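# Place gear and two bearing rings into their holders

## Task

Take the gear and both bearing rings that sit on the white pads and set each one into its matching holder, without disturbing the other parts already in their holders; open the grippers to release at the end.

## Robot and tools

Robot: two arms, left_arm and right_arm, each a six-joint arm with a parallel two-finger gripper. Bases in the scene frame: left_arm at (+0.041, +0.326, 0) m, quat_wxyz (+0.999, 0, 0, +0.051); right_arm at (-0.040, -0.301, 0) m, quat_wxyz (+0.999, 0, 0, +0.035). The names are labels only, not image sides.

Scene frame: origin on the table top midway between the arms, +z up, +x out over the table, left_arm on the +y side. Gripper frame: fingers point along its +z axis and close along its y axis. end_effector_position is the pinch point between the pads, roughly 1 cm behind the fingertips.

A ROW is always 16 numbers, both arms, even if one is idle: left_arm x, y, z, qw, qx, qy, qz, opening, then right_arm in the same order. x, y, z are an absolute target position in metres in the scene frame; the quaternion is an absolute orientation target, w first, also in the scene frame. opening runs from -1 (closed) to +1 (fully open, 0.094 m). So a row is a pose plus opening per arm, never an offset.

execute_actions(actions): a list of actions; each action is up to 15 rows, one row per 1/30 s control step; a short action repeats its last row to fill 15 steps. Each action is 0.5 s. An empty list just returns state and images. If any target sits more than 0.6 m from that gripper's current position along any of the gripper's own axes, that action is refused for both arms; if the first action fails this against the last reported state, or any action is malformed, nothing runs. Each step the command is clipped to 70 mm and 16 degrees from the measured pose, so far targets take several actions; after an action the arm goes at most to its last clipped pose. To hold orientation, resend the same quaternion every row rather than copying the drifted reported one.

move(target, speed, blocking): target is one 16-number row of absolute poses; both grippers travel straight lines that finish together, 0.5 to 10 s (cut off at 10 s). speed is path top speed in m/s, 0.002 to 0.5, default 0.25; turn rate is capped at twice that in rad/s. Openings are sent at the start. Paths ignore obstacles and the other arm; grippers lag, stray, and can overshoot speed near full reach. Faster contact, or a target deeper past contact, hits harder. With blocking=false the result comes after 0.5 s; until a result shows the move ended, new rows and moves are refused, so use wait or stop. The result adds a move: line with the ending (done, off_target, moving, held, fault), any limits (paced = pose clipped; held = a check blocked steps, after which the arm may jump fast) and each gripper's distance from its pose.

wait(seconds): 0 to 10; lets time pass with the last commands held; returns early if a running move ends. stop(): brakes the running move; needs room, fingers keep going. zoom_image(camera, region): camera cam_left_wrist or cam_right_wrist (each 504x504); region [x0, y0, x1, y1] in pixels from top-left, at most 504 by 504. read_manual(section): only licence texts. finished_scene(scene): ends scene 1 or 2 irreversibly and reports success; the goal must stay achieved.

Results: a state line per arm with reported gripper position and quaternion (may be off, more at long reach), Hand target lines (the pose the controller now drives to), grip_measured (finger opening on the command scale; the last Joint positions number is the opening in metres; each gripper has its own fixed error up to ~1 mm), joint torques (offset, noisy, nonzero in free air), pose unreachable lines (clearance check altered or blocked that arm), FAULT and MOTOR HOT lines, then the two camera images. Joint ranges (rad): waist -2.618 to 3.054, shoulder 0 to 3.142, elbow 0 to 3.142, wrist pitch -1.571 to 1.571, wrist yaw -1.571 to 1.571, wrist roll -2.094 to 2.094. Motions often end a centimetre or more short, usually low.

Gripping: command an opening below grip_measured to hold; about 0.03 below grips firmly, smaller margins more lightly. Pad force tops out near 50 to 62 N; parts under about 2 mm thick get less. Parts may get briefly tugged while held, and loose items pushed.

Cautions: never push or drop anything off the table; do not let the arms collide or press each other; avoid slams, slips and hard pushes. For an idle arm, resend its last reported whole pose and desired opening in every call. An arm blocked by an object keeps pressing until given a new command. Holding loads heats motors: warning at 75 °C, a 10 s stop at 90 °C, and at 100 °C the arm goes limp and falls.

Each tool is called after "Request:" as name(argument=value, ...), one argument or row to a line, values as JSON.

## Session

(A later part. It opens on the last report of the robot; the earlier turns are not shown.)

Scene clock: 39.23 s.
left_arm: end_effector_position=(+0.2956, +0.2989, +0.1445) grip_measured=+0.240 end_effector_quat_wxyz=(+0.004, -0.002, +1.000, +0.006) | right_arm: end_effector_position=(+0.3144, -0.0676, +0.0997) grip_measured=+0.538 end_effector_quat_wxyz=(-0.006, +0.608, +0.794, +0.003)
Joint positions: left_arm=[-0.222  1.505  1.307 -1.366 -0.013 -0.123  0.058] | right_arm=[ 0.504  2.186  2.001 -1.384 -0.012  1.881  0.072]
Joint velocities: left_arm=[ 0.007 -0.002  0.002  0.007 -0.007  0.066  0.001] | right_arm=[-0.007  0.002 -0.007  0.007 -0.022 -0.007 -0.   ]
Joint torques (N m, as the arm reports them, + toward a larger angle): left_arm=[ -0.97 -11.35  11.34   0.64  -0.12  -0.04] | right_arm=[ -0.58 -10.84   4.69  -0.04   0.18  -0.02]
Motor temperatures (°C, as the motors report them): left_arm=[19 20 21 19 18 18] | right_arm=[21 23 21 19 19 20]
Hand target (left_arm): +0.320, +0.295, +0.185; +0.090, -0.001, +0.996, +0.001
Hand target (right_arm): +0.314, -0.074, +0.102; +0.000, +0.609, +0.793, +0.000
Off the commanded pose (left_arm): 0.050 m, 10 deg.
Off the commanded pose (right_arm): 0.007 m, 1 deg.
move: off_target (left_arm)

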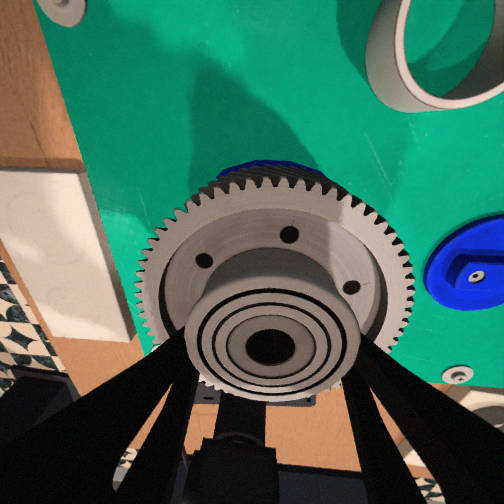

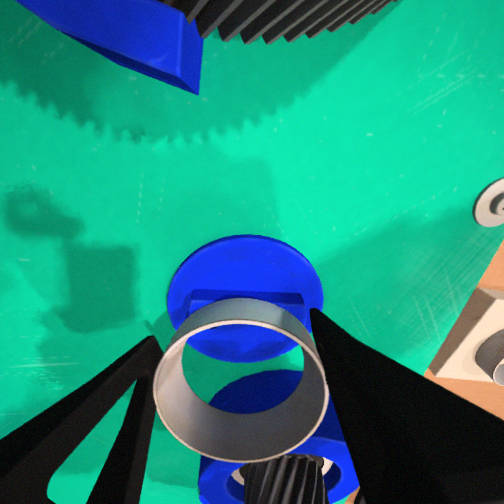

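Request:
move(
  target=[0.32,0.295,0.168,0.09,0,0.996,0,0.17,0.310,-0.075,0.092,0,0.609,0.793,0,0.5],
  speed=0.015,
)

Request:
zoom_image(
  camera="cam_right_wrist",
  region=[120,220,350,450],
)

Scene clock: 45.70 s.
left_arm: end_effector_position=(+0.3004, +0.2983, +0.1366) grip_measured=+0.240 end_effector_quat_wxyz=(+0.009, -0.004, +1.000, +0.004) | right_arm: end_effector_position=(+0.3161, -0.0663, +0.0942) grip_measured=+0.538 end_effector_quat_wxyz=(-0.002, +0.608, +0.794, +0.015)
Joint positions: left_arm=[-0.22   1.513  1.284 -1.325 -0.01  -0.124  0.058] | right_arm=[ 0.504  2.166  1.946 -1.325 -0.013  1.881  0.072]
Joint velocities: left_arm=[-0.027 -0.007  0.002  0.051 -0.022 -0.022  0.   ] | right_arm=[-0.007 -0.002 -0.007 -0.037 -0.022 -0.007 -0.002]
Joint torques (N m, as the arm reports them, + toward a larger angle): left_arm=[ -1.23 -14.25   7.49   0.91  -0.14  -0.05] | right_arm=[ -0.4  -10.71   3.78  -0.08   0.13  -0.01]
Motor temperatures (°C, as the motors report them): left_arm=[19 20 21 19 18 18] | right_arm=[21 23 21 19 19 20]
Hand target (left_arm): +0.317, +0.295, +0.169; +0.089, -0.001, +0.996, +0.000
Hand target (right_arm): +0.310, -0.075, +0.092; -0.000, +0.609, +0.793, -0.000
Off the commanded pose (left_arm): 0.037 m, 9 deg.
Off the commanded pose (right_arm): 0.011 m, 2 deg.
move: off_target (left_arm, right_arm)

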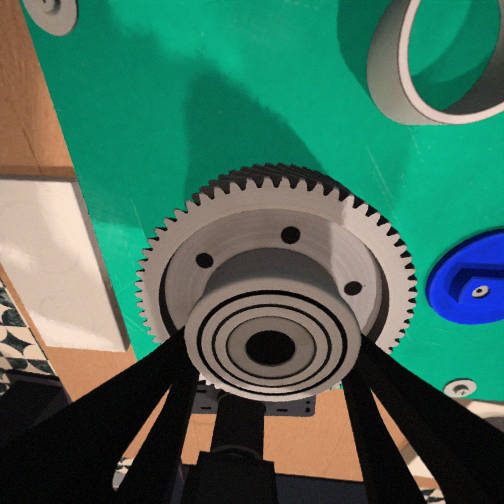

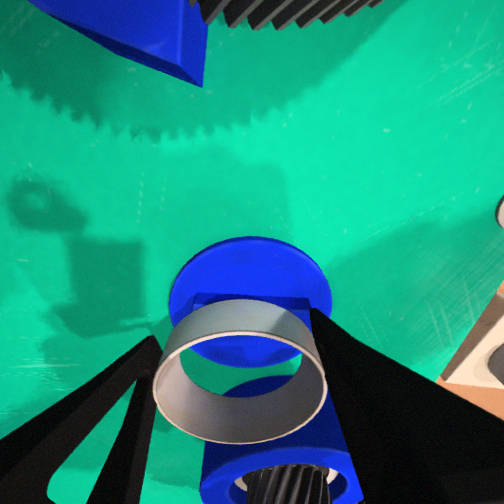

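Region (120, 220, 350, 450) of cam_right_wrist's 504x504 image, scaled by 2.191, with more detail than that image has.

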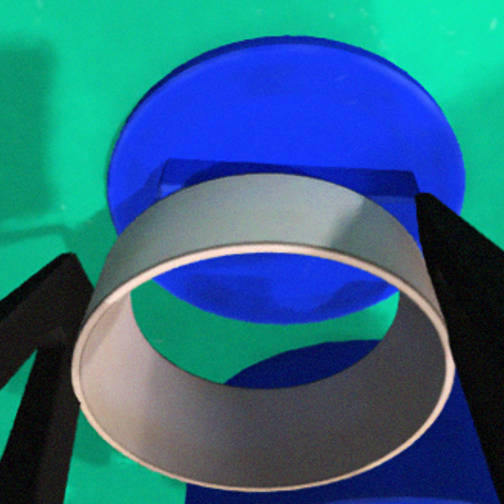

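Request:
move(
  target=[0.308,0.296,0.19,0.09,0,0.996,0,0.17,0.308,-0.085,0.112,0,0.609,0.793,0,0.5],
  speed=0.03,
)

Request:
zoom_image(
  camera="cam_right_wrist",
  region=[120,220,350,450],
)

Scene clock: 49.20 s.
left_arm: end_effector_position=(+0.2846, +0.2992, +0.1444) grip_measured=+0.240 end_effector_quat_wxyz=(+0.002, -0.002, +1.000, +0.006) | right_arm: end_effector_position=(+0.3094, -0.0760, +0.0961) grip_measured=+0.538 end_effector_quat_wxyz=(-0.008, +0.607, +0.795, -0.004)
Joint positions: left_arm=[-0.224  1.468  1.273 -1.374 -0.012 -0.126  0.058] | right_arm=[ 0.493  2.161  1.946 -1.369 -0.013  1.867  0.072]
Joint velocities: left_arm=[-0.007  0.007 -0.022 -0.051 -0.051 -0.095 -0.001] | right_arm=[ 0.012  0.002  0.007 -0.007  0.007 -0.007 -0.001]
Joint torques (N m, as the arm reports them, + toward a larger angle): left_arm=[ -0.94 -13.26  11.3    0.43  -0.13  -0.03] | right_arm=[ -1.02 -12.52   6.02  -0.26   0.14  -0.01]
Motor temperatures (°C, as the motors report them): left_arm=[19 20 21 19 18 18] | right_arm=[21 24 21 19 19 20]
Hand target (left_arm): +0.303, +0.296, +0.189; +0.090, -0.001, +0.996, +0.000
Hand target (right_arm): +0.308, -0.085, +0.112; +0.000, +0.609, +0.793, +0.000
Off the commanded pose (left_arm): 0.051 m, 10 deg.
Off the commanded pose (right_arm): 0.018 m, 1 deg.
move: off_target (left_arm, right_arm)

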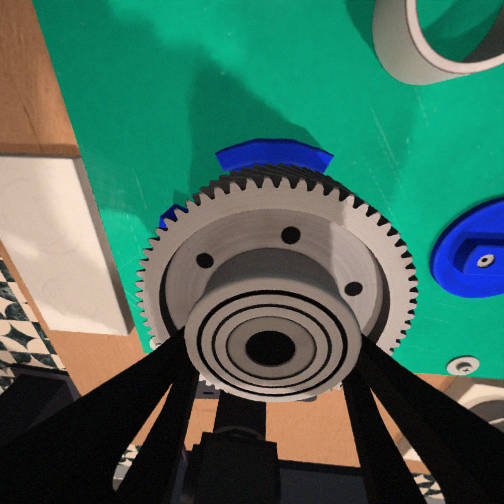

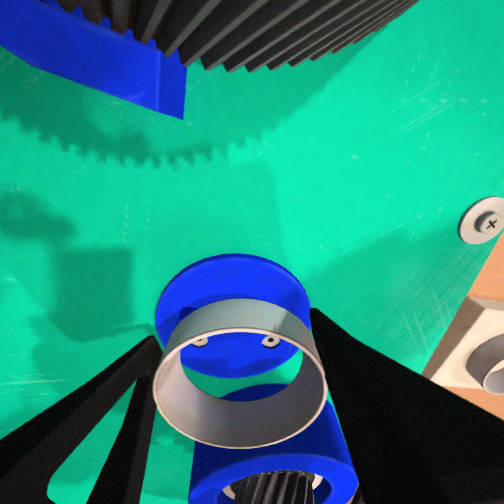

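Region (120, 220, 350, 450) of cam_right_wrist's 504x504 image, scaled by 2.191, with more detail than that image has.

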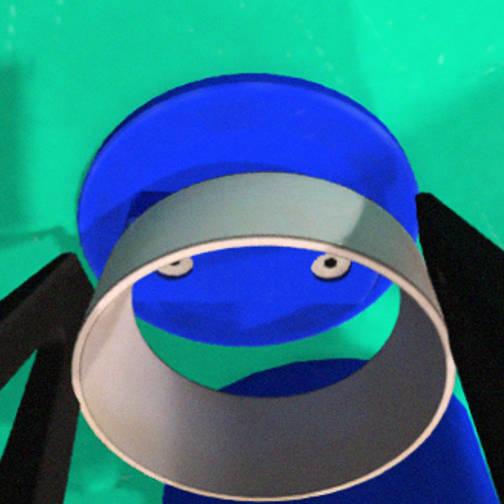

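Request:
move(
  target=[0.302,0.304,0.172,0.09,0,0.996,0,0.17,0.311,-0.096,0.116,0,0.609,0.793,0,0.5],
  speed=0.02,
)

Request:
zoom_image(
  camera="cam_right_wrist",
  region=[120,220,350,450],
)

Scene clock: 54.17 s.
left_arm: end_effector_position=(+0.2803, +0.3013, +0.1386) grip_measured=+0.240 end_effector_quat_wxyz=(+0.009, +0.002, +1.000, +0.005) | right_arm: end_effector_position=(+0.3128, -0.0875, +0.1018) grip_measured=+0.538 end_effector_quat_wxyz=(-0.008, +0.607, +0.795, -0.003)
Joint positions: left_arm=[-0.219  1.437  1.224 -1.341 -0.013 -0.111  0.058] | right_arm=[ 0.465  2.146  1.946 -1.383 -0.013  1.84   0.072]
Joint velocities: left_arm=[ 0.012 -0.007 -0.007  0.037 -0.037 -0.022 -0.001] | right_arm=[ 0.002 -0.017  0.002 -0.007 -0.037 -0.051  0.   ]
Joint torques (N m, as the arm reports them, + toward a larger angle): left_arm=[  1.   -12.85   8.64   0.79  -0.13   0.12] | right_arm=[ -0.95 -12.35   5.63  -0.25   0.13  -0.02]
Motor temperatures (°C, as the motors report them): left_arm=[19 21 21 19 18 18] | right_arm=[21 24 21 19 19 20]
Hand target (left_arm): +0.299, +0.304, +0.173; +0.090, -0.001, +0.996, +0.002
Hand target (right_arm): +0.311, -0.096, +0.116; +0.000, +0.609, +0.793, +0.000
Off the commanded pose (left_arm): 0.040 m, 9 deg.
Off the commanded pose (right_arm): 0.017 m, 1 deg.
move: off_target (left_arm, right_arm)

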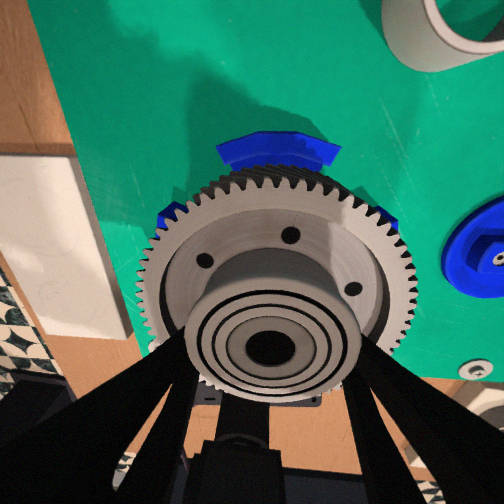

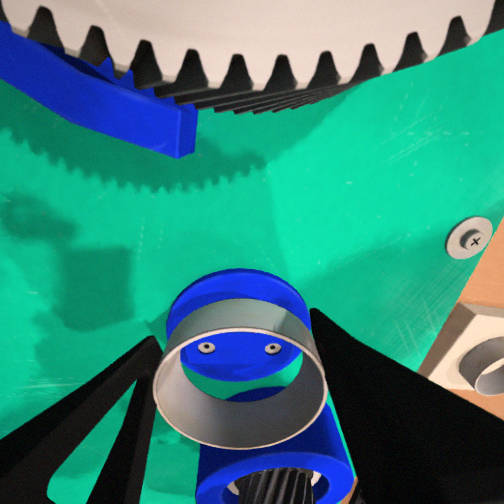

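Region (120, 220, 350, 450) of cam_right_wrist's 504x504 image, scaled by 2.191, with more detail than that image has.

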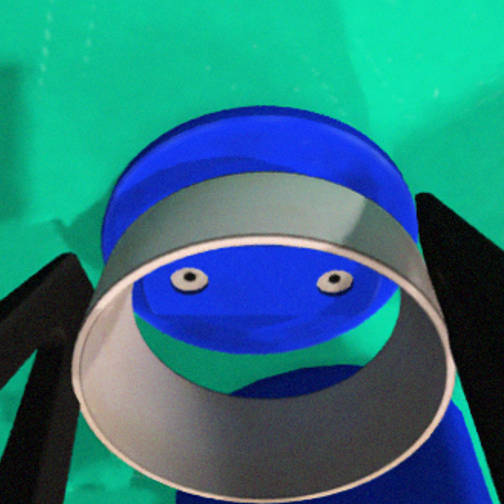

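Request:
move(
  target=[0.312,0.303,0.178,0.09,0,0.996,0,0.17,0.309,-0.092,0.094,0,0.609,0.793,0,0.5],
  speed=0.02,
)

Request:
zoom_image(
  camera="cam_right_wrist",
  region=[120,220,350,450],
)

Scene clock: 58.77 s.
left_arm: end_effector_position=(+0.2823, +0.3015, +0.1350) grip_measured=+0.240 end_effector_quat_wxyz=(+0.000, +0.005, +1.000, +0.008) | right_arm: end_effector_position=(+0.3132, -0.0873, +0.0859) grip_measured=+0.538 end_effector_quat_wxyz=(-0.007, +0.608, +0.794, +0.000)
Joint positions: left_arm=[-0.219  1.46   1.23  -1.341 -0.016 -0.107  0.058] | right_arm=[ 0.465  2.14   1.873 -1.309 -0.012  1.841  0.072]
Joint velocities: left_arm=[ 0.002 -0.012  0.007 -0.007 -0.022 -0.037 -0.001] | right_arm=[-0.002 -0.027 -0.007 -0.022 -0.051 -0.022 -0.002]
Joint torques (N m, as the arm reports them, + toward a larger angle): left_arm=[  1.05 -12.06  11.45   0.56  -0.07   0.06] | right_arm=[  0.06 -11.82   4.7   -0.11   0.13   0.05]
Motor temperatures (°C, as the motors report them): left_arm=[19 20 22 19 18 18] | right_arm=[21 24 21 19 19 20]
Hand target (left_arm): +0.307, +0.303, +0.178; +0.090, -0.001, +0.996, +0.002
Hand target (right_arm): +0.309, -0.092, +0.094; -0.000, +0.609, +0.793, -0.000
Off the commanded pose (left_arm): 0.052 m, 10 deg.
Off the commanded pose (right_arm): 0.010 m, 1 deg.
move: off_target (left_arm)

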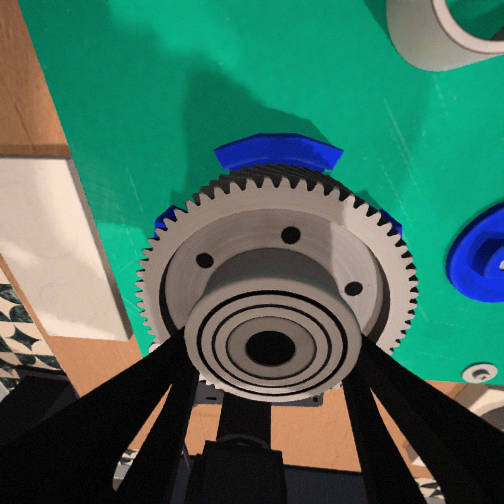

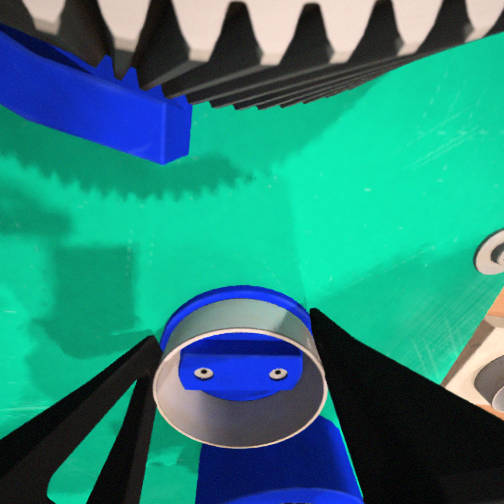

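Region (120, 220, 350, 450) of cam_right_wrist's 504x504 image, scaled by 2.191, with more detail than that image has.

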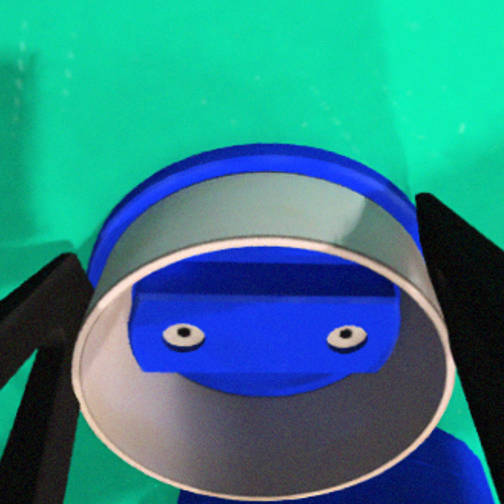

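Request:
move(
  target=[0.322,0.303,0.184,0.09,0,0.996,0,0.17,0.311,-0.091,0.085,0,0.609,0.793,0,0.52],
  speed=0.02,
)

Request:
move(
  target=[0.322,0.303,0.184,0.09,0,0.996,0,0.17,0.313,-0.088,0.086,0,0.609,0.793,0,0.9],
  speed=0.02,
)

Scene clock: 63.77 s.
left_arm: end_effector_position=(+0.2930, +0.3002, +0.1442) grip_measured=+0.240 end_effector_quat_wxyz=(+0.009, +0.005, +1.000, +0.007) | right_arm: end_effector_position=(+0.3135, -0.0869, +0.0848) grip_measured=+0.538 end_effector_quat_wxyz=(-0.007, +0.608, +0.794, +0.001)
Joint positions: left_arm=[-0.219  1.486  1.289 -1.358 -0.016 -0.107  0.058] | right_arm=[ 0.465  2.14   1.868 -1.302 -0.014  1.841  0.072]
Joint velocities: left_arm=[-0.007  0.002  0.012  0.022 -0.022 -0.037  0.001] | right_arm=[-0.002  0.027 -0.002  0.066 -0.051 -0.022  0.   ]
Joint torques (N m, as the arm reports them, + toward a larger angle): left_arm=[  1.33 -10.78  11.55   0.6   -0.08   0.09] | right_arm=[  0.05 -11.     3.44   0.1    0.15   0.05]
Motor temperatures (°C, as the motors report them): left_arm=[19 20 22 19 18 18] | right_arm=[21 24 21 19 19 20]
Hand target (left_arm): +0.317, +0.303, +0.184; +0.090, -0.001, +0.996, +0.002
Hand target (right_arm): +0.311, -0.091, +0.085; -0.000, +0.609, +0.793, -0.000
Off the commanded pose (left_arm): 0.049 m, 9 deg.
Off the commanded pose (right_arm): 0.005 m, 1 deg.
move: off_target (left_arm)

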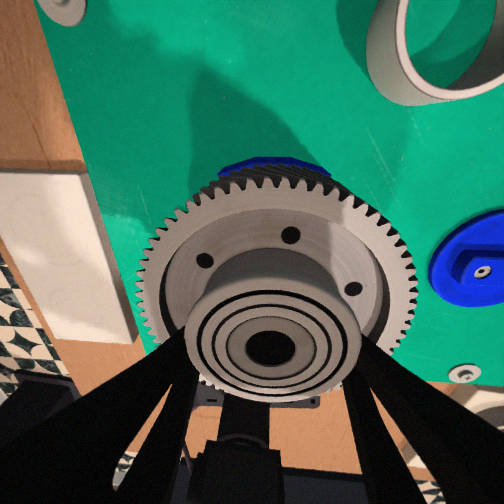

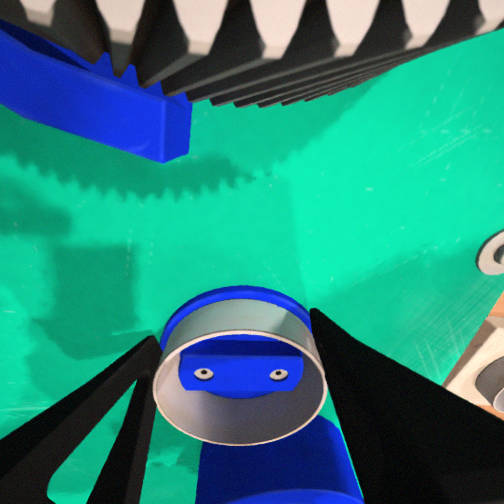

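Scene clock: 68.07 s.
left_arm: end_effector_position=(+0.2933, +0.2995, +0.1368) grip_measured=+0.240 end_effector_quat_wxyz=(-0.006, +0.005, +1.000, +0.006) | right_arm: end_effector_position=(+0.3142, -0.0863, +0.0848) grip_measured=+0.897 end_effector_quat_wxyz=(-0.007, +0.609, +0.793, +0.003)
Joint positions: left_arm=[-0.218  1.514  1.286 -1.356 -0.01  -0.107  0.058] | right_arm=[ 0.465  2.14   1.868 -1.299 -0.014  1.844  0.089]
Joint velocities: left_arm=[-0.007  0.002 -0.017 -0.007 -0.095  0.007  0.   ] | right_arm=[-0.007 -0.007 -0.002 -0.051  0.007 -0.007 -0.001]
Joint torques (N m, as the arm reports them, + toward a larger angle): left_arm=[  1.17 -14.1   11.42   0.52  -0.14   0.09] | right_arm=[  0.28 -10.09   5.44  -0.03   0.15   0.06]
Motor temperatures (°C, as the motors report them): left_arm=[19 20 22 19 18 18] | right_arm=[21 24 21 19 19 20]
Hand target (left_arm): +0.317, +0.303, +0.184; +0.090, -0.001, +0.996, +0.002
Hand target (right_arm): +0.313, -0.088, +0.086; -0.000, +0.609, +0.793, -0.000
Off the commanded pose (left_arm): 0.055 m, 11 deg.
Off the commanded pose (right_arm): 0.002 m, 1 deg.
move: off_target (left_arm)

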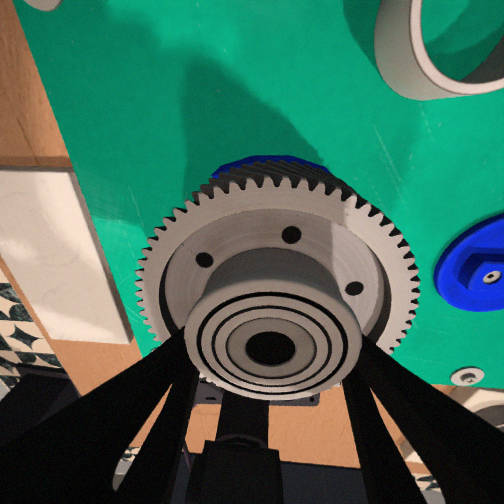

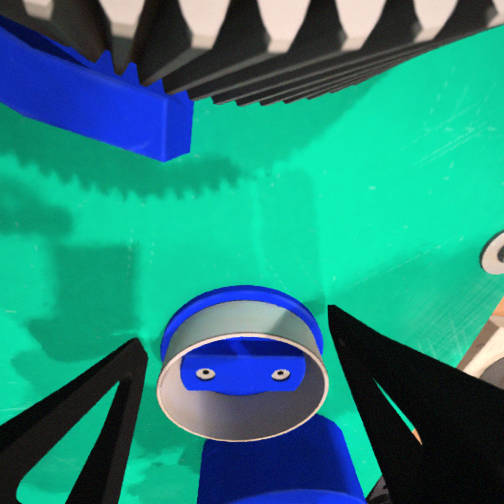

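Request:
move(
  target=[0.313,0.305,0.172,0.09,0,0.996,0,0.17,0.305,-0.083,0.15,0,0.609,0.793,0,0.9],
  speed=0.04,
)

Scene clock: 71.20 s.
left_arm: end_effector_position=(+0.2927, +0.3018, +0.1414) grip_measured=+0.240 end_effector_quat_wxyz=(+0.010, +0.002, +1.000, +0.004) | right_arm: end_effector_position=(+0.3046, -0.0849, +0.1414) grip_measured=+0.897 end_effector_quat_wxyz=(-0.009, +0.611, +0.791, -0.002)
Joint positions: left_arm=[-0.21   1.482  1.274 -1.345 -0.011 -0.103  0.058] | right_arm=[ 0.48   2.14   2.094 -1.536 -0.015  1.865  0.089]
Joint velocities: left_arm=[-0.007 -0.012 -0.012 -0.007 -0.022 -0.037  0.   ] | right_arm=[-0.012 -0.012 -0.012 -0.066 -0.007  0.022 -0.   ]
Joint torques (N m, as the arm reports them, + toward a larger angle): left_arm=[  0.98 -13.59   7.65   0.91  -0.11   0.1 ] | right_arm=[ 0.78 -9.39  8.59 -0.25  0.16  0.08]
Motor temperatures (°C, as the motors report them): left_arm=[19 21 22 19 18 18] | right_arm=[21 24 21 19 19 20]
Hand target (left_arm): +0.310, +0.305, +0.173; +0.090, -0.001, +0.996, +0.002
Hand target (right_arm): +0.304, -0.083, +0.150; -0.000, +0.609, +0.793, +0.001
Off the commanded pose (left_arm): 0.037 m, 9 deg.
Off the commanded pose (right_arm): 0.009 m, 1 deg.
move: off_target (left_arm)

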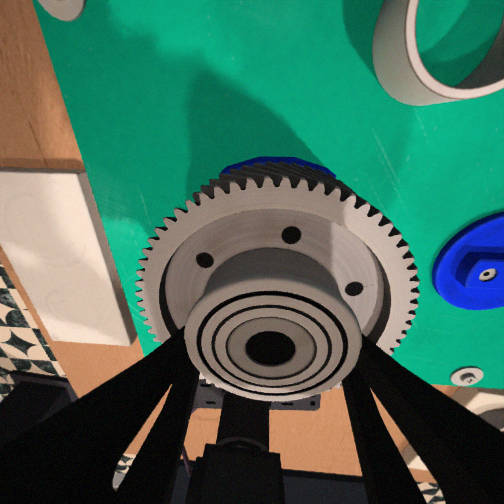

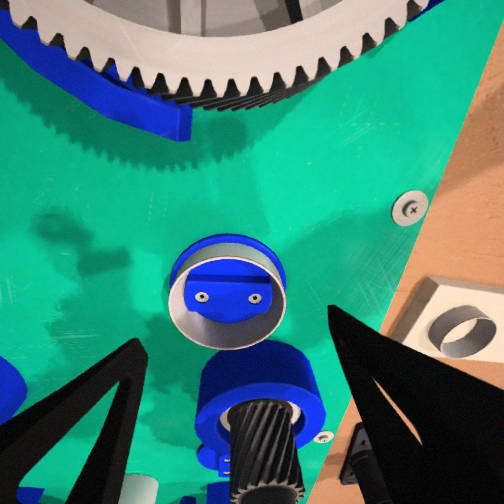

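Request:
move(
  target=[0.305,0.305,0.168,0.09,0,0.996,0,0.17,0.15,-0.17,0.17,0,0.3,0.954,0,0.9],
  speed=0.12,
)

Scene clock: 74.73 s.
left_arm: end_effector_position=(+0.2839, +0.3028, +0.1376) grip_measured=+0.240 end_effector_quat_wxyz=(+0.010, +0.005, +1.000, +0.007) | right_arm: end_effector_position=(+0.1559, -0.1635, +0.1705) grip_measured=+0.897 end_effector_quat_wxyz=(-0.004, +0.308, +0.951, +0.006)
Joint positions: left_arm=[-0.213  1.448  1.229 -1.333 -0.016 -0.102  0.058] | right_arm=[ 0.525  1.453  1.365 -1.477 -0.015  1.221  0.089]
Joint velocities: left_arm=[ 0.002  0.007  0.012  0.007 -0.022 -0.095  0.   ] | right_arm=[ 0.007 -0.002 -0.007 -0.022 -0.051 -0.007 -0.   ]
Joint torques (N m, as the arm reports them, + toward a larger angle): left_arm=[  1.09 -13.04   7.85   0.9   -0.07   0.08] | right_arm=[ 0.88 -5.65  4.53 -0.12  0.17 -0.01]
Motor temperatures (°C, as the motors report them): left_arm=[19 21 22 19 18 18] | right_arm=[21 24 21 19 19 20]
Hand target (left_arm): +0.302, +0.305, +0.169; +0.089, -0.001, +0.996, +0.002
Hand target (right_arm): +0.149, -0.168, +0.171; -0.001, +0.300, +0.954, +0.000
Off the commanded pose (left_arm): 0.037 m, 9 deg.
Off the commanded pose (right_arm): 0.009 m, 1 deg.
move: off_target (left_arm)

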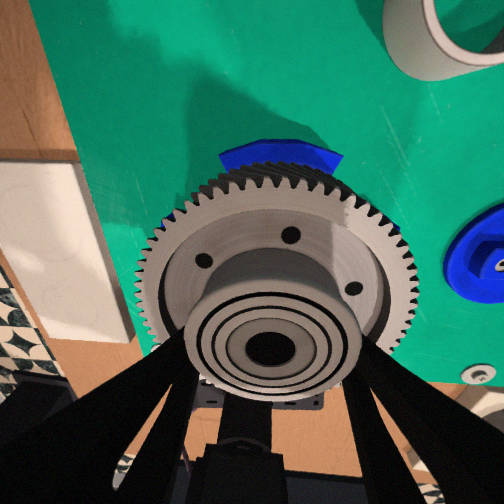

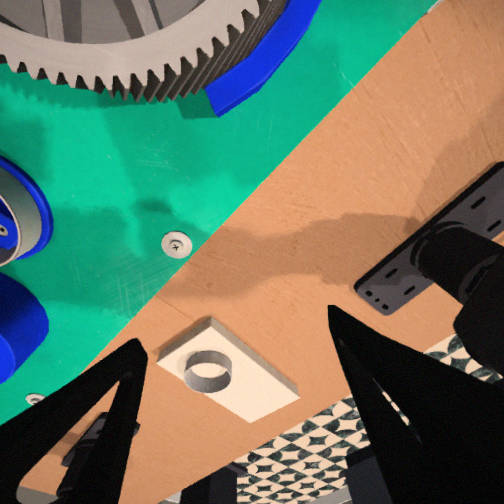

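Request:
move(
  target=[0.308,0.305,0.152,0.09,0,0.996,0,0.17,0.155,-0.165,0.17,0,0.3,0.954,0,0.9],
  speed=0.02,
)

Scene clock: 79.27 s.
left_arm: end_effector_position=(+0.2814, +0.3052, +0.1300) grip_measured=+0.240 end_effector_quat_wxyz=(+0.009, +0.006, +1.000, +0.013) | right_arm: end_effector_position=(+0.1558, -0.1633, +0.1705) grip_measured=+0.897 end_effector_quat_wxyz=(-0.005, +0.306, +0.952, +0.007)
Joint positions: left_arm=[-0.213  1.44   1.192 -1.307 -0.027 -0.098  0.058] | right_arm=[ 0.525  1.453  1.365 -1.477 -0.016  1.217  0.089]
Joint velocities: left_arm=[-0.002 -0.002 -0.002 -0.022 -0.037 -0.007  0.001] | right_arm=[-0.007  0.002 -0.002  0.022  0.022  0.037  0.   ]
Joint torques (N m, as the arm reports them, + toward a larger angle): left_arm=[  1.17 -11.53   6.77   1.29   0.04   0.06] | right_arm=[ 0.65 -4.01  5.7  -0.04  0.19 -0.04]
Motor temperatures (°C, as the motors report them): left_arm=[19 21 21 19 18 18] | right_arm=[21 23 21 19 19 20]
Hand target (left_arm): +0.306, +0.305, +0.154; +0.089, -0.000, +0.996, +0.002
Hand target (right_arm): +0.155, -0.165, +0.170; -0.000, +0.300, +0.954, +0.000
Off the commanded pose (left_arm): 0.035 m, 9 deg.
Off the commanded pose (right_arm): 0.002 m, 1 deg.
move: off_target (left_arm)

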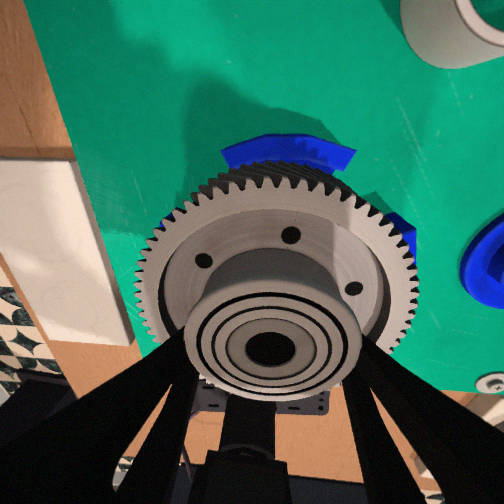

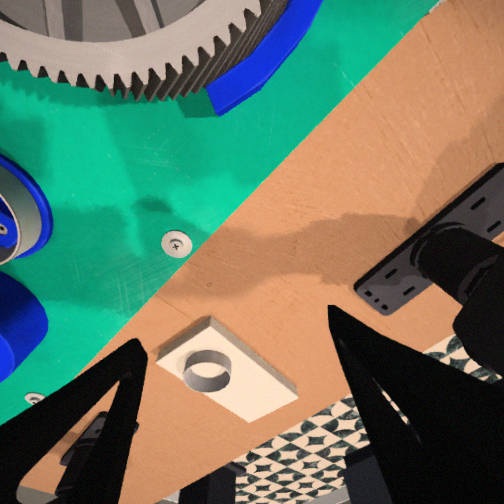

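Request:
move(
  target=[0.318,0.299,0.170,0.09,0,0.996,0,0.17,0.155,-0.165,0.17,0,0.3,0.954,0,0.9],
  speed=0.03,
)

Scene clock: 82.47 s.
left_arm: end_effector_position=(+0.2825, +0.3046, +0.1319) grip_measured=+0.240 end_effector_quat_wxyz=(+0.001, +0.000, +1.000, +0.012) | right_arm: end_effector_position=(+0.1557, -0.1632, +0.1705) grip_measured=+0.897 end_effector_quat_wxyz=(-0.005, +0.306, +0.952, +0.007)
Joint positions: left_arm=[-0.213  1.459  1.216 -1.328 -0.025 -0.11   0.058] | right_arm=[ 0.525  1.453  1.365 -1.477 -0.017  1.217  0.089]
Joint velocities: left_arm=[ 0.012 -0.002 -0.002 -0.066 -0.022 -0.051 -0.   ] | right_arm=[-0.012 -0.017 -0.007  0.081  0.007 -0.051  0.001]
Joint torques (N m, as the arm reports them, + toward a larger angle): left_arm=[ -0.55 -10.1   11.53   0.79   0.01  -0.03] | right_arm=[ 0.68 -4.01  5.69 -0.04  0.19 -0.03]
Motor temperatures (°C, as the motors report them): left_arm=[19 20 22 19 18 18] | right_arm=[21 23 21 19 19 20]
Hand target (left_arm): +0.313, +0.299, +0.171; +0.090, -0.000, +0.996, +0.001
Hand target (right_arm): +0.155, -0.165, +0.170; -0.000, +0.300, +0.954, +0.000
Off the commanded pose (left_arm): 0.052 m, 10 deg.
Off the commanded pose (right_arm): 0.002 m, 1 deg.
move: off_target (left_arm)

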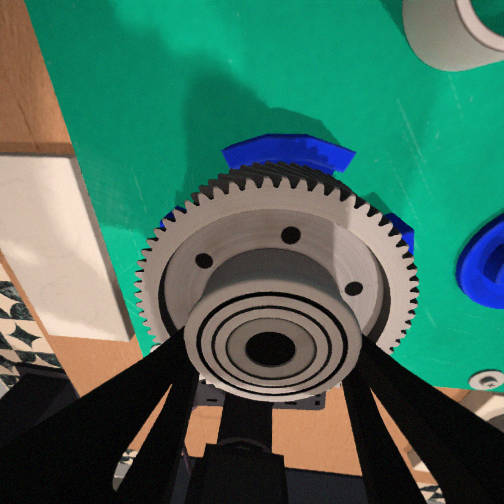

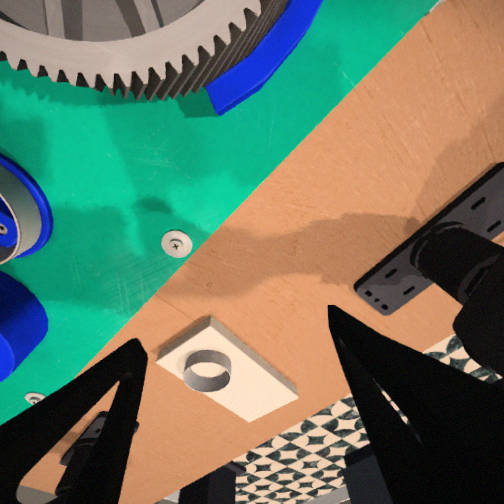

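Request:
move(
  target=[0.324,0.294,0.185,0.09,0,0.996,0,0.17,0.155,-0.165,0.17,0,0.3,0.954,0,0.9],
  speed=0.04,
)

Scene clock: 85.13 s.
left_arm: end_effector_position=(+0.2957, +0.2992, +0.1456) grip_measured=+0.240 end_effector_quat_wxyz=(+0.009, -0.002, +1.000, +0.009) | right_arm: end_effector_position=(+0.1556, -0.1631, +0.1705) grip_measured=+0.897 end_effector_quat_wxyz=(-0.006, +0.306, +0.952, +0.007)
Joint positions: left_arm=[-0.225  1.497  1.304 -1.362 -0.02  -0.126  0.058] | right_arm=[ 0.525  1.453  1.365 -1.477 -0.018  1.217  0.089]
Joint velocities: left_arm=[ 0.012  0.017 -0.007 -0.095 -0.022 -0.037  0.001] | right_arm=[ 0.012  0.002 -0.007 -0.022  0.022 -0.007  0.   ]
Joint torques (N m, as the arm reports them, + toward a larger angle): left_arm=[ -0.98 -10.93  11.42   0.62  -0.06  -0.04] | right_arm=[ 0.66 -4.02  5.65 -0.03  0.19 -0.03]
Motor temperatures (°C, as the motors report them): left_arm=[19 20 22 19 18 18] | right_arm=[21 23 21 19 19 20]
Hand target (left_arm): +0.319, +0.294, +0.185; +0.090, -0.001, +0.996, +0.000
Hand target (right_arm): +0.155, -0.165, +0.170; -0.000, +0.300, +0.954, +0.000
Off the commanded pose (left_arm): 0.049 m, 9 deg.
Off the commanded pose (right_arm): 0.002 m, 1 deg.
move: off_target (left_arm)

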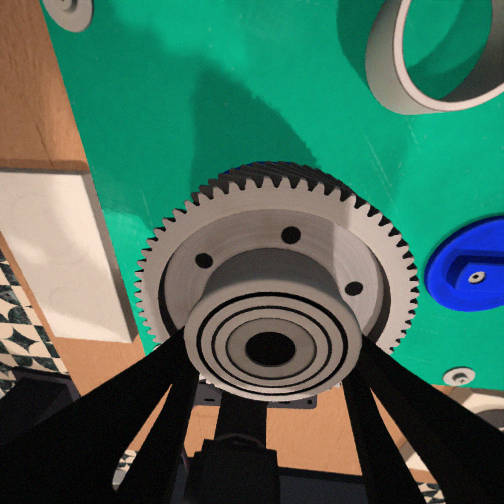

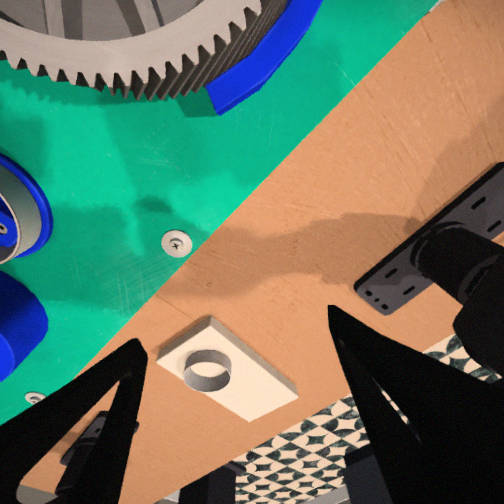

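Request:
move(
  target=[0.309,0.301,0.160,0.09,0,0.996,0,0.17,0.155,-0.165,0.17,0,0.3,0.954,0,0.9],
  speed=0.02,
)

Scene clock: 89.80 s.
left_arm: end_effector_position=(+0.2882, +0.2985, +0.1311) grip_measured=+0.240 end_effector_quat_wxyz=(+0.012, -0.002, +1.000, +0.001) | right_arm: end_effector_position=(+0.1555, -0.1629, +0.1705) grip_measured=+0.897 end_effector_quat_wxyz=(-0.006, +0.306, +0.952, +0.008)
Joint positions: left_arm=[-0.22   1.461  1.214 -1.301 -0.005 -0.122  0.058] | right_arm=[ 0.525  1.453  1.365 -1.477 -0.019  1.217  0.089]
Joint velocities: left_arm=[-0.002 -0.002  0.022 -0.11  -0.022  0.022  0.   ] | right_arm=[ 0.007 -0.002 -0.002  0.022 -0.051  0.037 -0.   ]
Joint torques (N m, as the arm reports them, + toward a larger angle): left_arm=[  0.36 -13.07   7.46   0.93  -0.2    0.12] | right_arm=[ 0.67 -4.05  5.71 -0.03  0.22 -0.03]
Motor temperatures (°C, as the motors report them): left_arm=[19 21 22 19 18 18] | right_arm=[21 22 21 19 19 20]
Hand target (left_arm): +0.307, +0.301, +0.161; +0.090, -0.001, +0.996, +0.002
Hand target (right_arm): +0.155, -0.165, +0.170; -0.000, +0.300, +0.954, +0.000
Off the commanded pose (left_arm): 0.036 m, 9 deg.
Off the commanded pose (right_arm): 0.002 m, 1 deg.
move: off_target (left_arm)

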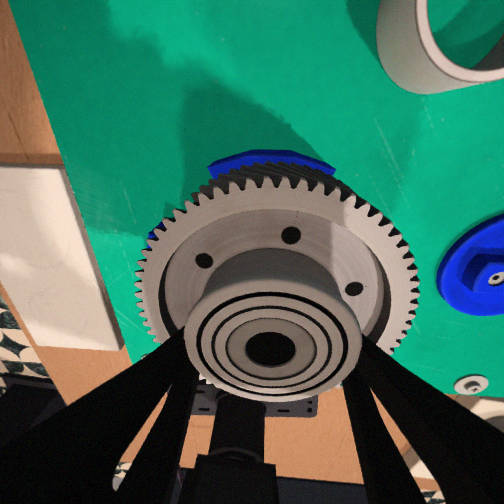

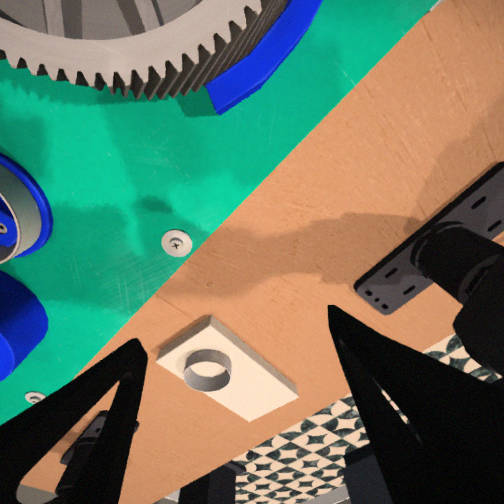

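Request:
move(
  target=[0.309,0.308,0.156,0.09,0,0.996,0,0.17,0.155,-0.165,0.17,0,0.3,0.954,0,0.9],
  speed=0.01,
)

Scene clock: 97.97 s.
left_arm: end_effector_position=(+0.2886, +0.2999, +0.1300) grip_measured=+0.240 end_effector_quat_wxyz=(+0.016, +0.003, +1.000, -0.007) | right_arm: end_effector_position=(+0.1554, -0.1628, +0.1705) grip_measured=+0.897 end_effector_quat_wxyz=(-0.006, +0.306, +0.952, +0.008)
Joint positions: left_arm=[-0.204  1.453  1.203 -1.287  0.01  -0.096  0.058] | right_arm=[ 0.525  1.453  1.365 -1.477 -0.02   1.217  0.089]
Joint velocities: left_arm=[-0.002 -0.022  0.007 -0.022 -0.081  0.007 -0.   ] | right_arm=[-0.002 -0.002  0.002 -0.037 -0.037 -0.022  0.001]
Joint torques (N m, as the arm reports them, + toward a larger angle): left_arm=[  1.39 -12.5    7.1    0.97  -0.29   0.12] | right_arm=[ 0.65 -4.06  5.73 -0.04  0.23 -0.03]
Motor temperatures (°C, as the motors report them): left_arm=[19 21 21 19 18 18] | right_arm=[21 22 21 19 19 20]
Hand target (left_arm): +0.307, +0.308, +0.157; +0.089, -0.002, +0.996, +0.002
Hand target (right_arm): +0.155, -0.165, +0.170; -0.000, +0.300, +0.954, +0.000
Off the commanded pose (left_arm): 0.034 m, 9 deg.
Off the commanded pose (right_arm): 0.002 m, 1 deg.
move: off_target (left_arm)

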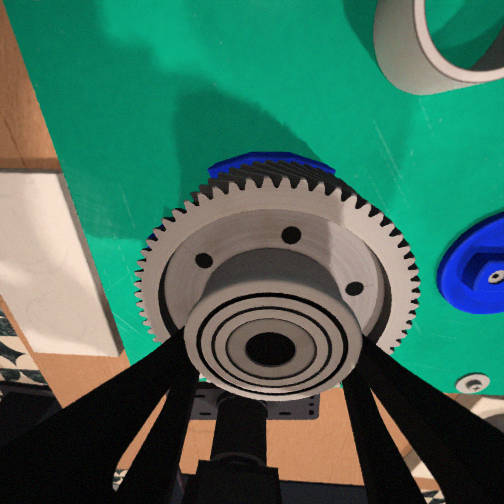

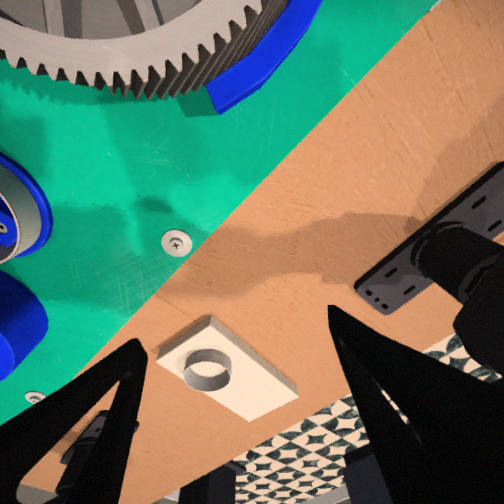

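Request:
move(
  target=[0.324,0.306,0.187,0.09,0,0.996,0,0.17,0.155,-0.163,0.17,0,0.306,0.952,0,0.9],
  speed=0.05,
)

Request:
move(
  target=[0.308,0.304,0.155,0.09,0,0.996,0,0.17,0.155,-0.163,0.17,0,0.306,0.952,0,0.9],
  speed=0.03,
)

Scene clock: 100.00 s.
left_arm: end_effector_position=(+0.2986, +0.3022, +0.1471) grip_measured=+0.240 end_effector_quat_wxyz=(+0.013, +0.003, +1.000, +0.003) | right_arm: end_effector_position=(+0.1548, -0.1619, +0.1705) grip_measured=+0.897 end_effector_quat_wxyz=(-0.006, +0.308, +0.951, +0.008)
Joint positions: left_arm=[-0.204  1.498  1.311 -1.358 -0.008 -0.095  0.058] | right_arm=[ 0.529  1.453  1.365 -1.477 -0.019  1.227  0.089]
Joint velocities: left_arm=[-0.002  0.066 -0.007 -0.022 -0.022 -0.037 -0.   ] | right_arm=[-0.007 -0.017  0.002 -0.007 -0.007 -0.022 -0.001]
Joint torques (N m, as the arm reports them, + toward a larger angle): left_arm=[  1.1  -11.42  11.35   0.57  -0.12   0.1 ] | right_arm=[ 0.83 -3.77  6.04 -0.01  0.23  0.07]
Motor temperatures (°C, as the motors report them): left_arm=[19 20 22 19 18 18] | right_arm=[21 22 21 19 19 20]
Hand target (left_arm): +0.320, +0.306, +0.187; +0.090, -0.001, +0.996, +0.002
Hand target (right_arm): +0.155, -0.163, +0.170; +0.000, +0.306, +0.952, +0.000
Off the commanded pose (left_arm): 0.047 m, 9 deg.
Off the commanded pose (right_arm): 0.001 m, 1 deg.
move: off_target (left_arm)

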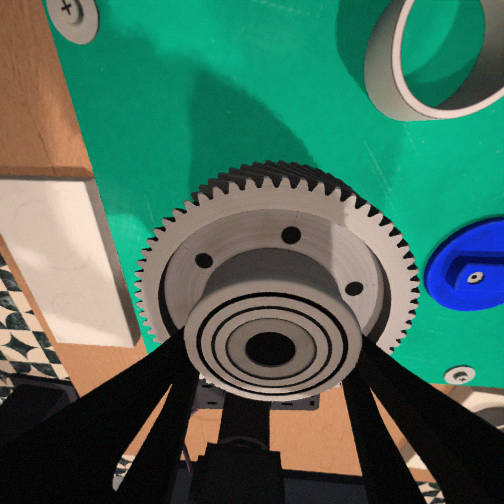

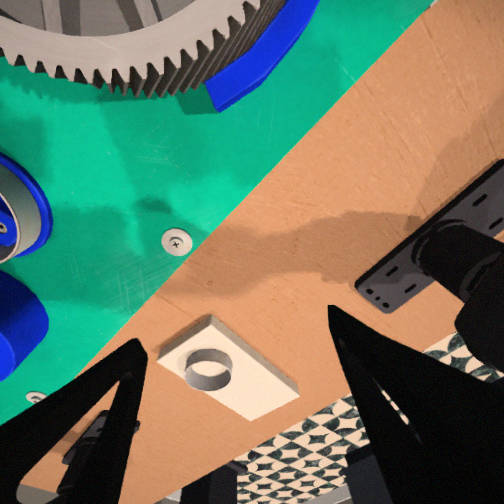

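Scene clock: 102.80 s.
left_arm: end_effector_position=(+0.2903, +0.3046, +0.1304) grip_measured=+0.240 end_effector_quat_wxyz=(+0.022, +0.004, +1.000, +0.008) | right_arm: end_effector_position=(+0.1547, -0.1618, +0.1705) grip_measured=+0.897 end_effector_quat_wxyz=(-0.006, +0.308, +0.951, +0.008)
Joint positions: left_arm=[-0.206  1.449  1.201 -1.28  -0.02  -0.095  0.058] | right_arm=[ 0.529  1.453  1.365 -1.477 -0.02   1.227  0.089]
Joint velocities: left_arm=[-0.002  0.017  0.002 -0.066  0.037 -0.051 -0.001] | right_arm=[ 0.002 -0.022  0.012 -0.022  0.037 -0.022 -0.001]
Joint torques (N m, as the arm reports them, + toward a larger angle): left_arm=[  0.34 -12.24   6.79   0.97   0.    -0.02] | right_arm=[ 0.81 -3.77  6.01 -0.04  0.21  0.06]
Motor temperatures (°C, as the motors report them): left_arm=[19 21 21 19 18 18] | right_arm=[21 21 22 19 19 20]
Hand target (left_arm): +0.306, +0.304, +0.156; +0.089, -0.000, +0.996, +0.001
Hand target (right_arm): +0.155, -0.163, +0.170; -0.000, +0.306, +0.952, +0.000
Off the commanded pose (left_arm): 0.030 m, 8 deg.
Off the commanded pose (right_arm): 0.001 m, 1 deg.
move: off_target (left_arm)

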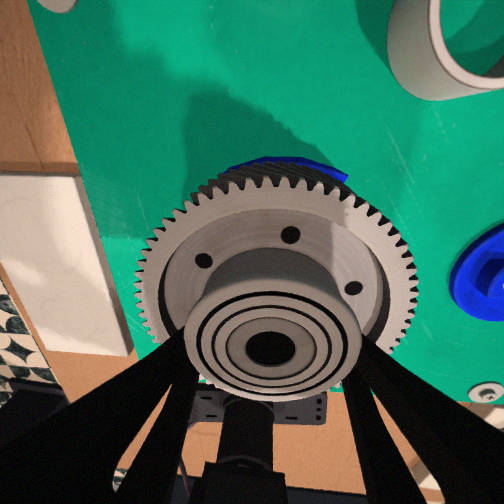

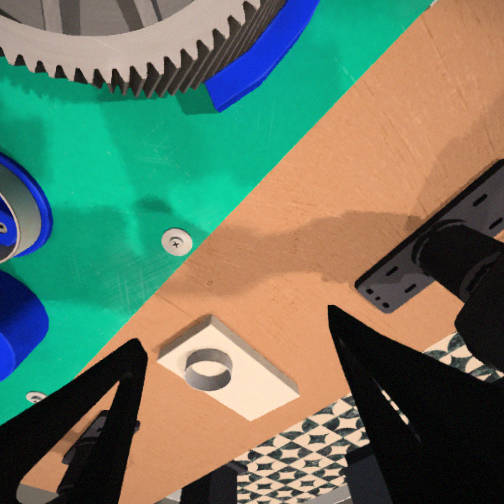

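Request:
move(
  target=[0.301,0.297,0.156,0.09,0,0.996,0,0.17,0.155,-0.163,0.17,0,0.306,0.952,0,0.9],
  speed=0.01,
)

Scene clock: 110.03 s.
left_arm: end_effector_position=(+0.2856, +0.3029, +0.1300) grip_measured=+0.240 end_effector_quat_wxyz=(+0.025, +0.000, +1.000, +0.012) | right_arm: end_effector_position=(+0.1547, -0.1618, +0.1705) grip_measured=+0.897 end_effector_quat_wxyz=(-0.006, +0.308, +0.951, +0.008)
Joint positions: left_arm=[-0.222  1.426  1.179 -1.276 -0.03  -0.119  0.058] | right_arm=[ 0.529  1.453  1.365 -1.477 -0.02   1.227  0.089]
Joint velocities: left_arm=[-0.007 -0.017  0.002  0.066 -0.081 -0.066 -0.   ] | right_arm=[-0.017 -0.002 -0.007 -0.037 -0.007 -0.066 -0.   ]
Joint torques (N m, as the arm reports them, + toward a larger angle): left_arm=[ -1.   -12.22   7.14   0.84   0.04  -0.07] | right_arm=[ 0.82 -3.83  5.98 -0.02  0.21  0.05]
Motor temperatures (°C, as the motors report them): left_arm=[19 21 21 19 18 18] | right_arm=[21 21 22 19 19 20]
Hand target (left_arm): +0.299, +0.297, +0.156; +0.090, -0.000, +0.996, +0.000
Hand target (right_arm): +0.155, -0.163, +0.170; -0.000, +0.306, +0.952, +0.000
Off the commanded pose (left_arm): 0.031 m, 8 deg.
Off the commanded pose (right_arm): 0.001 m, 1 deg.
move: off_target (left_arm)

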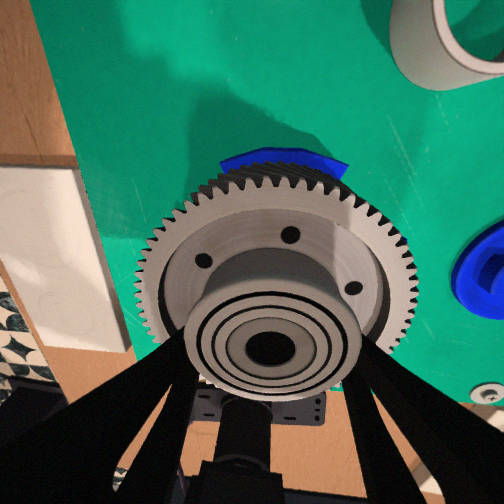

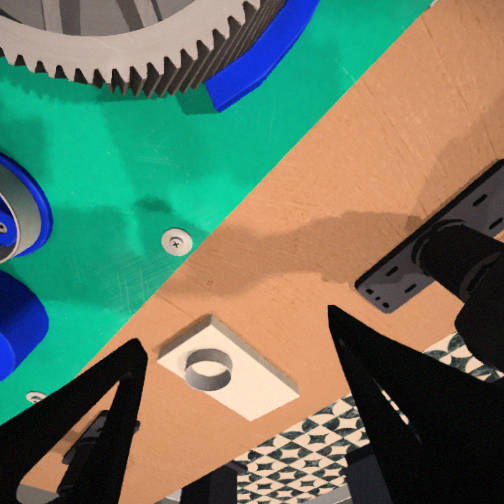

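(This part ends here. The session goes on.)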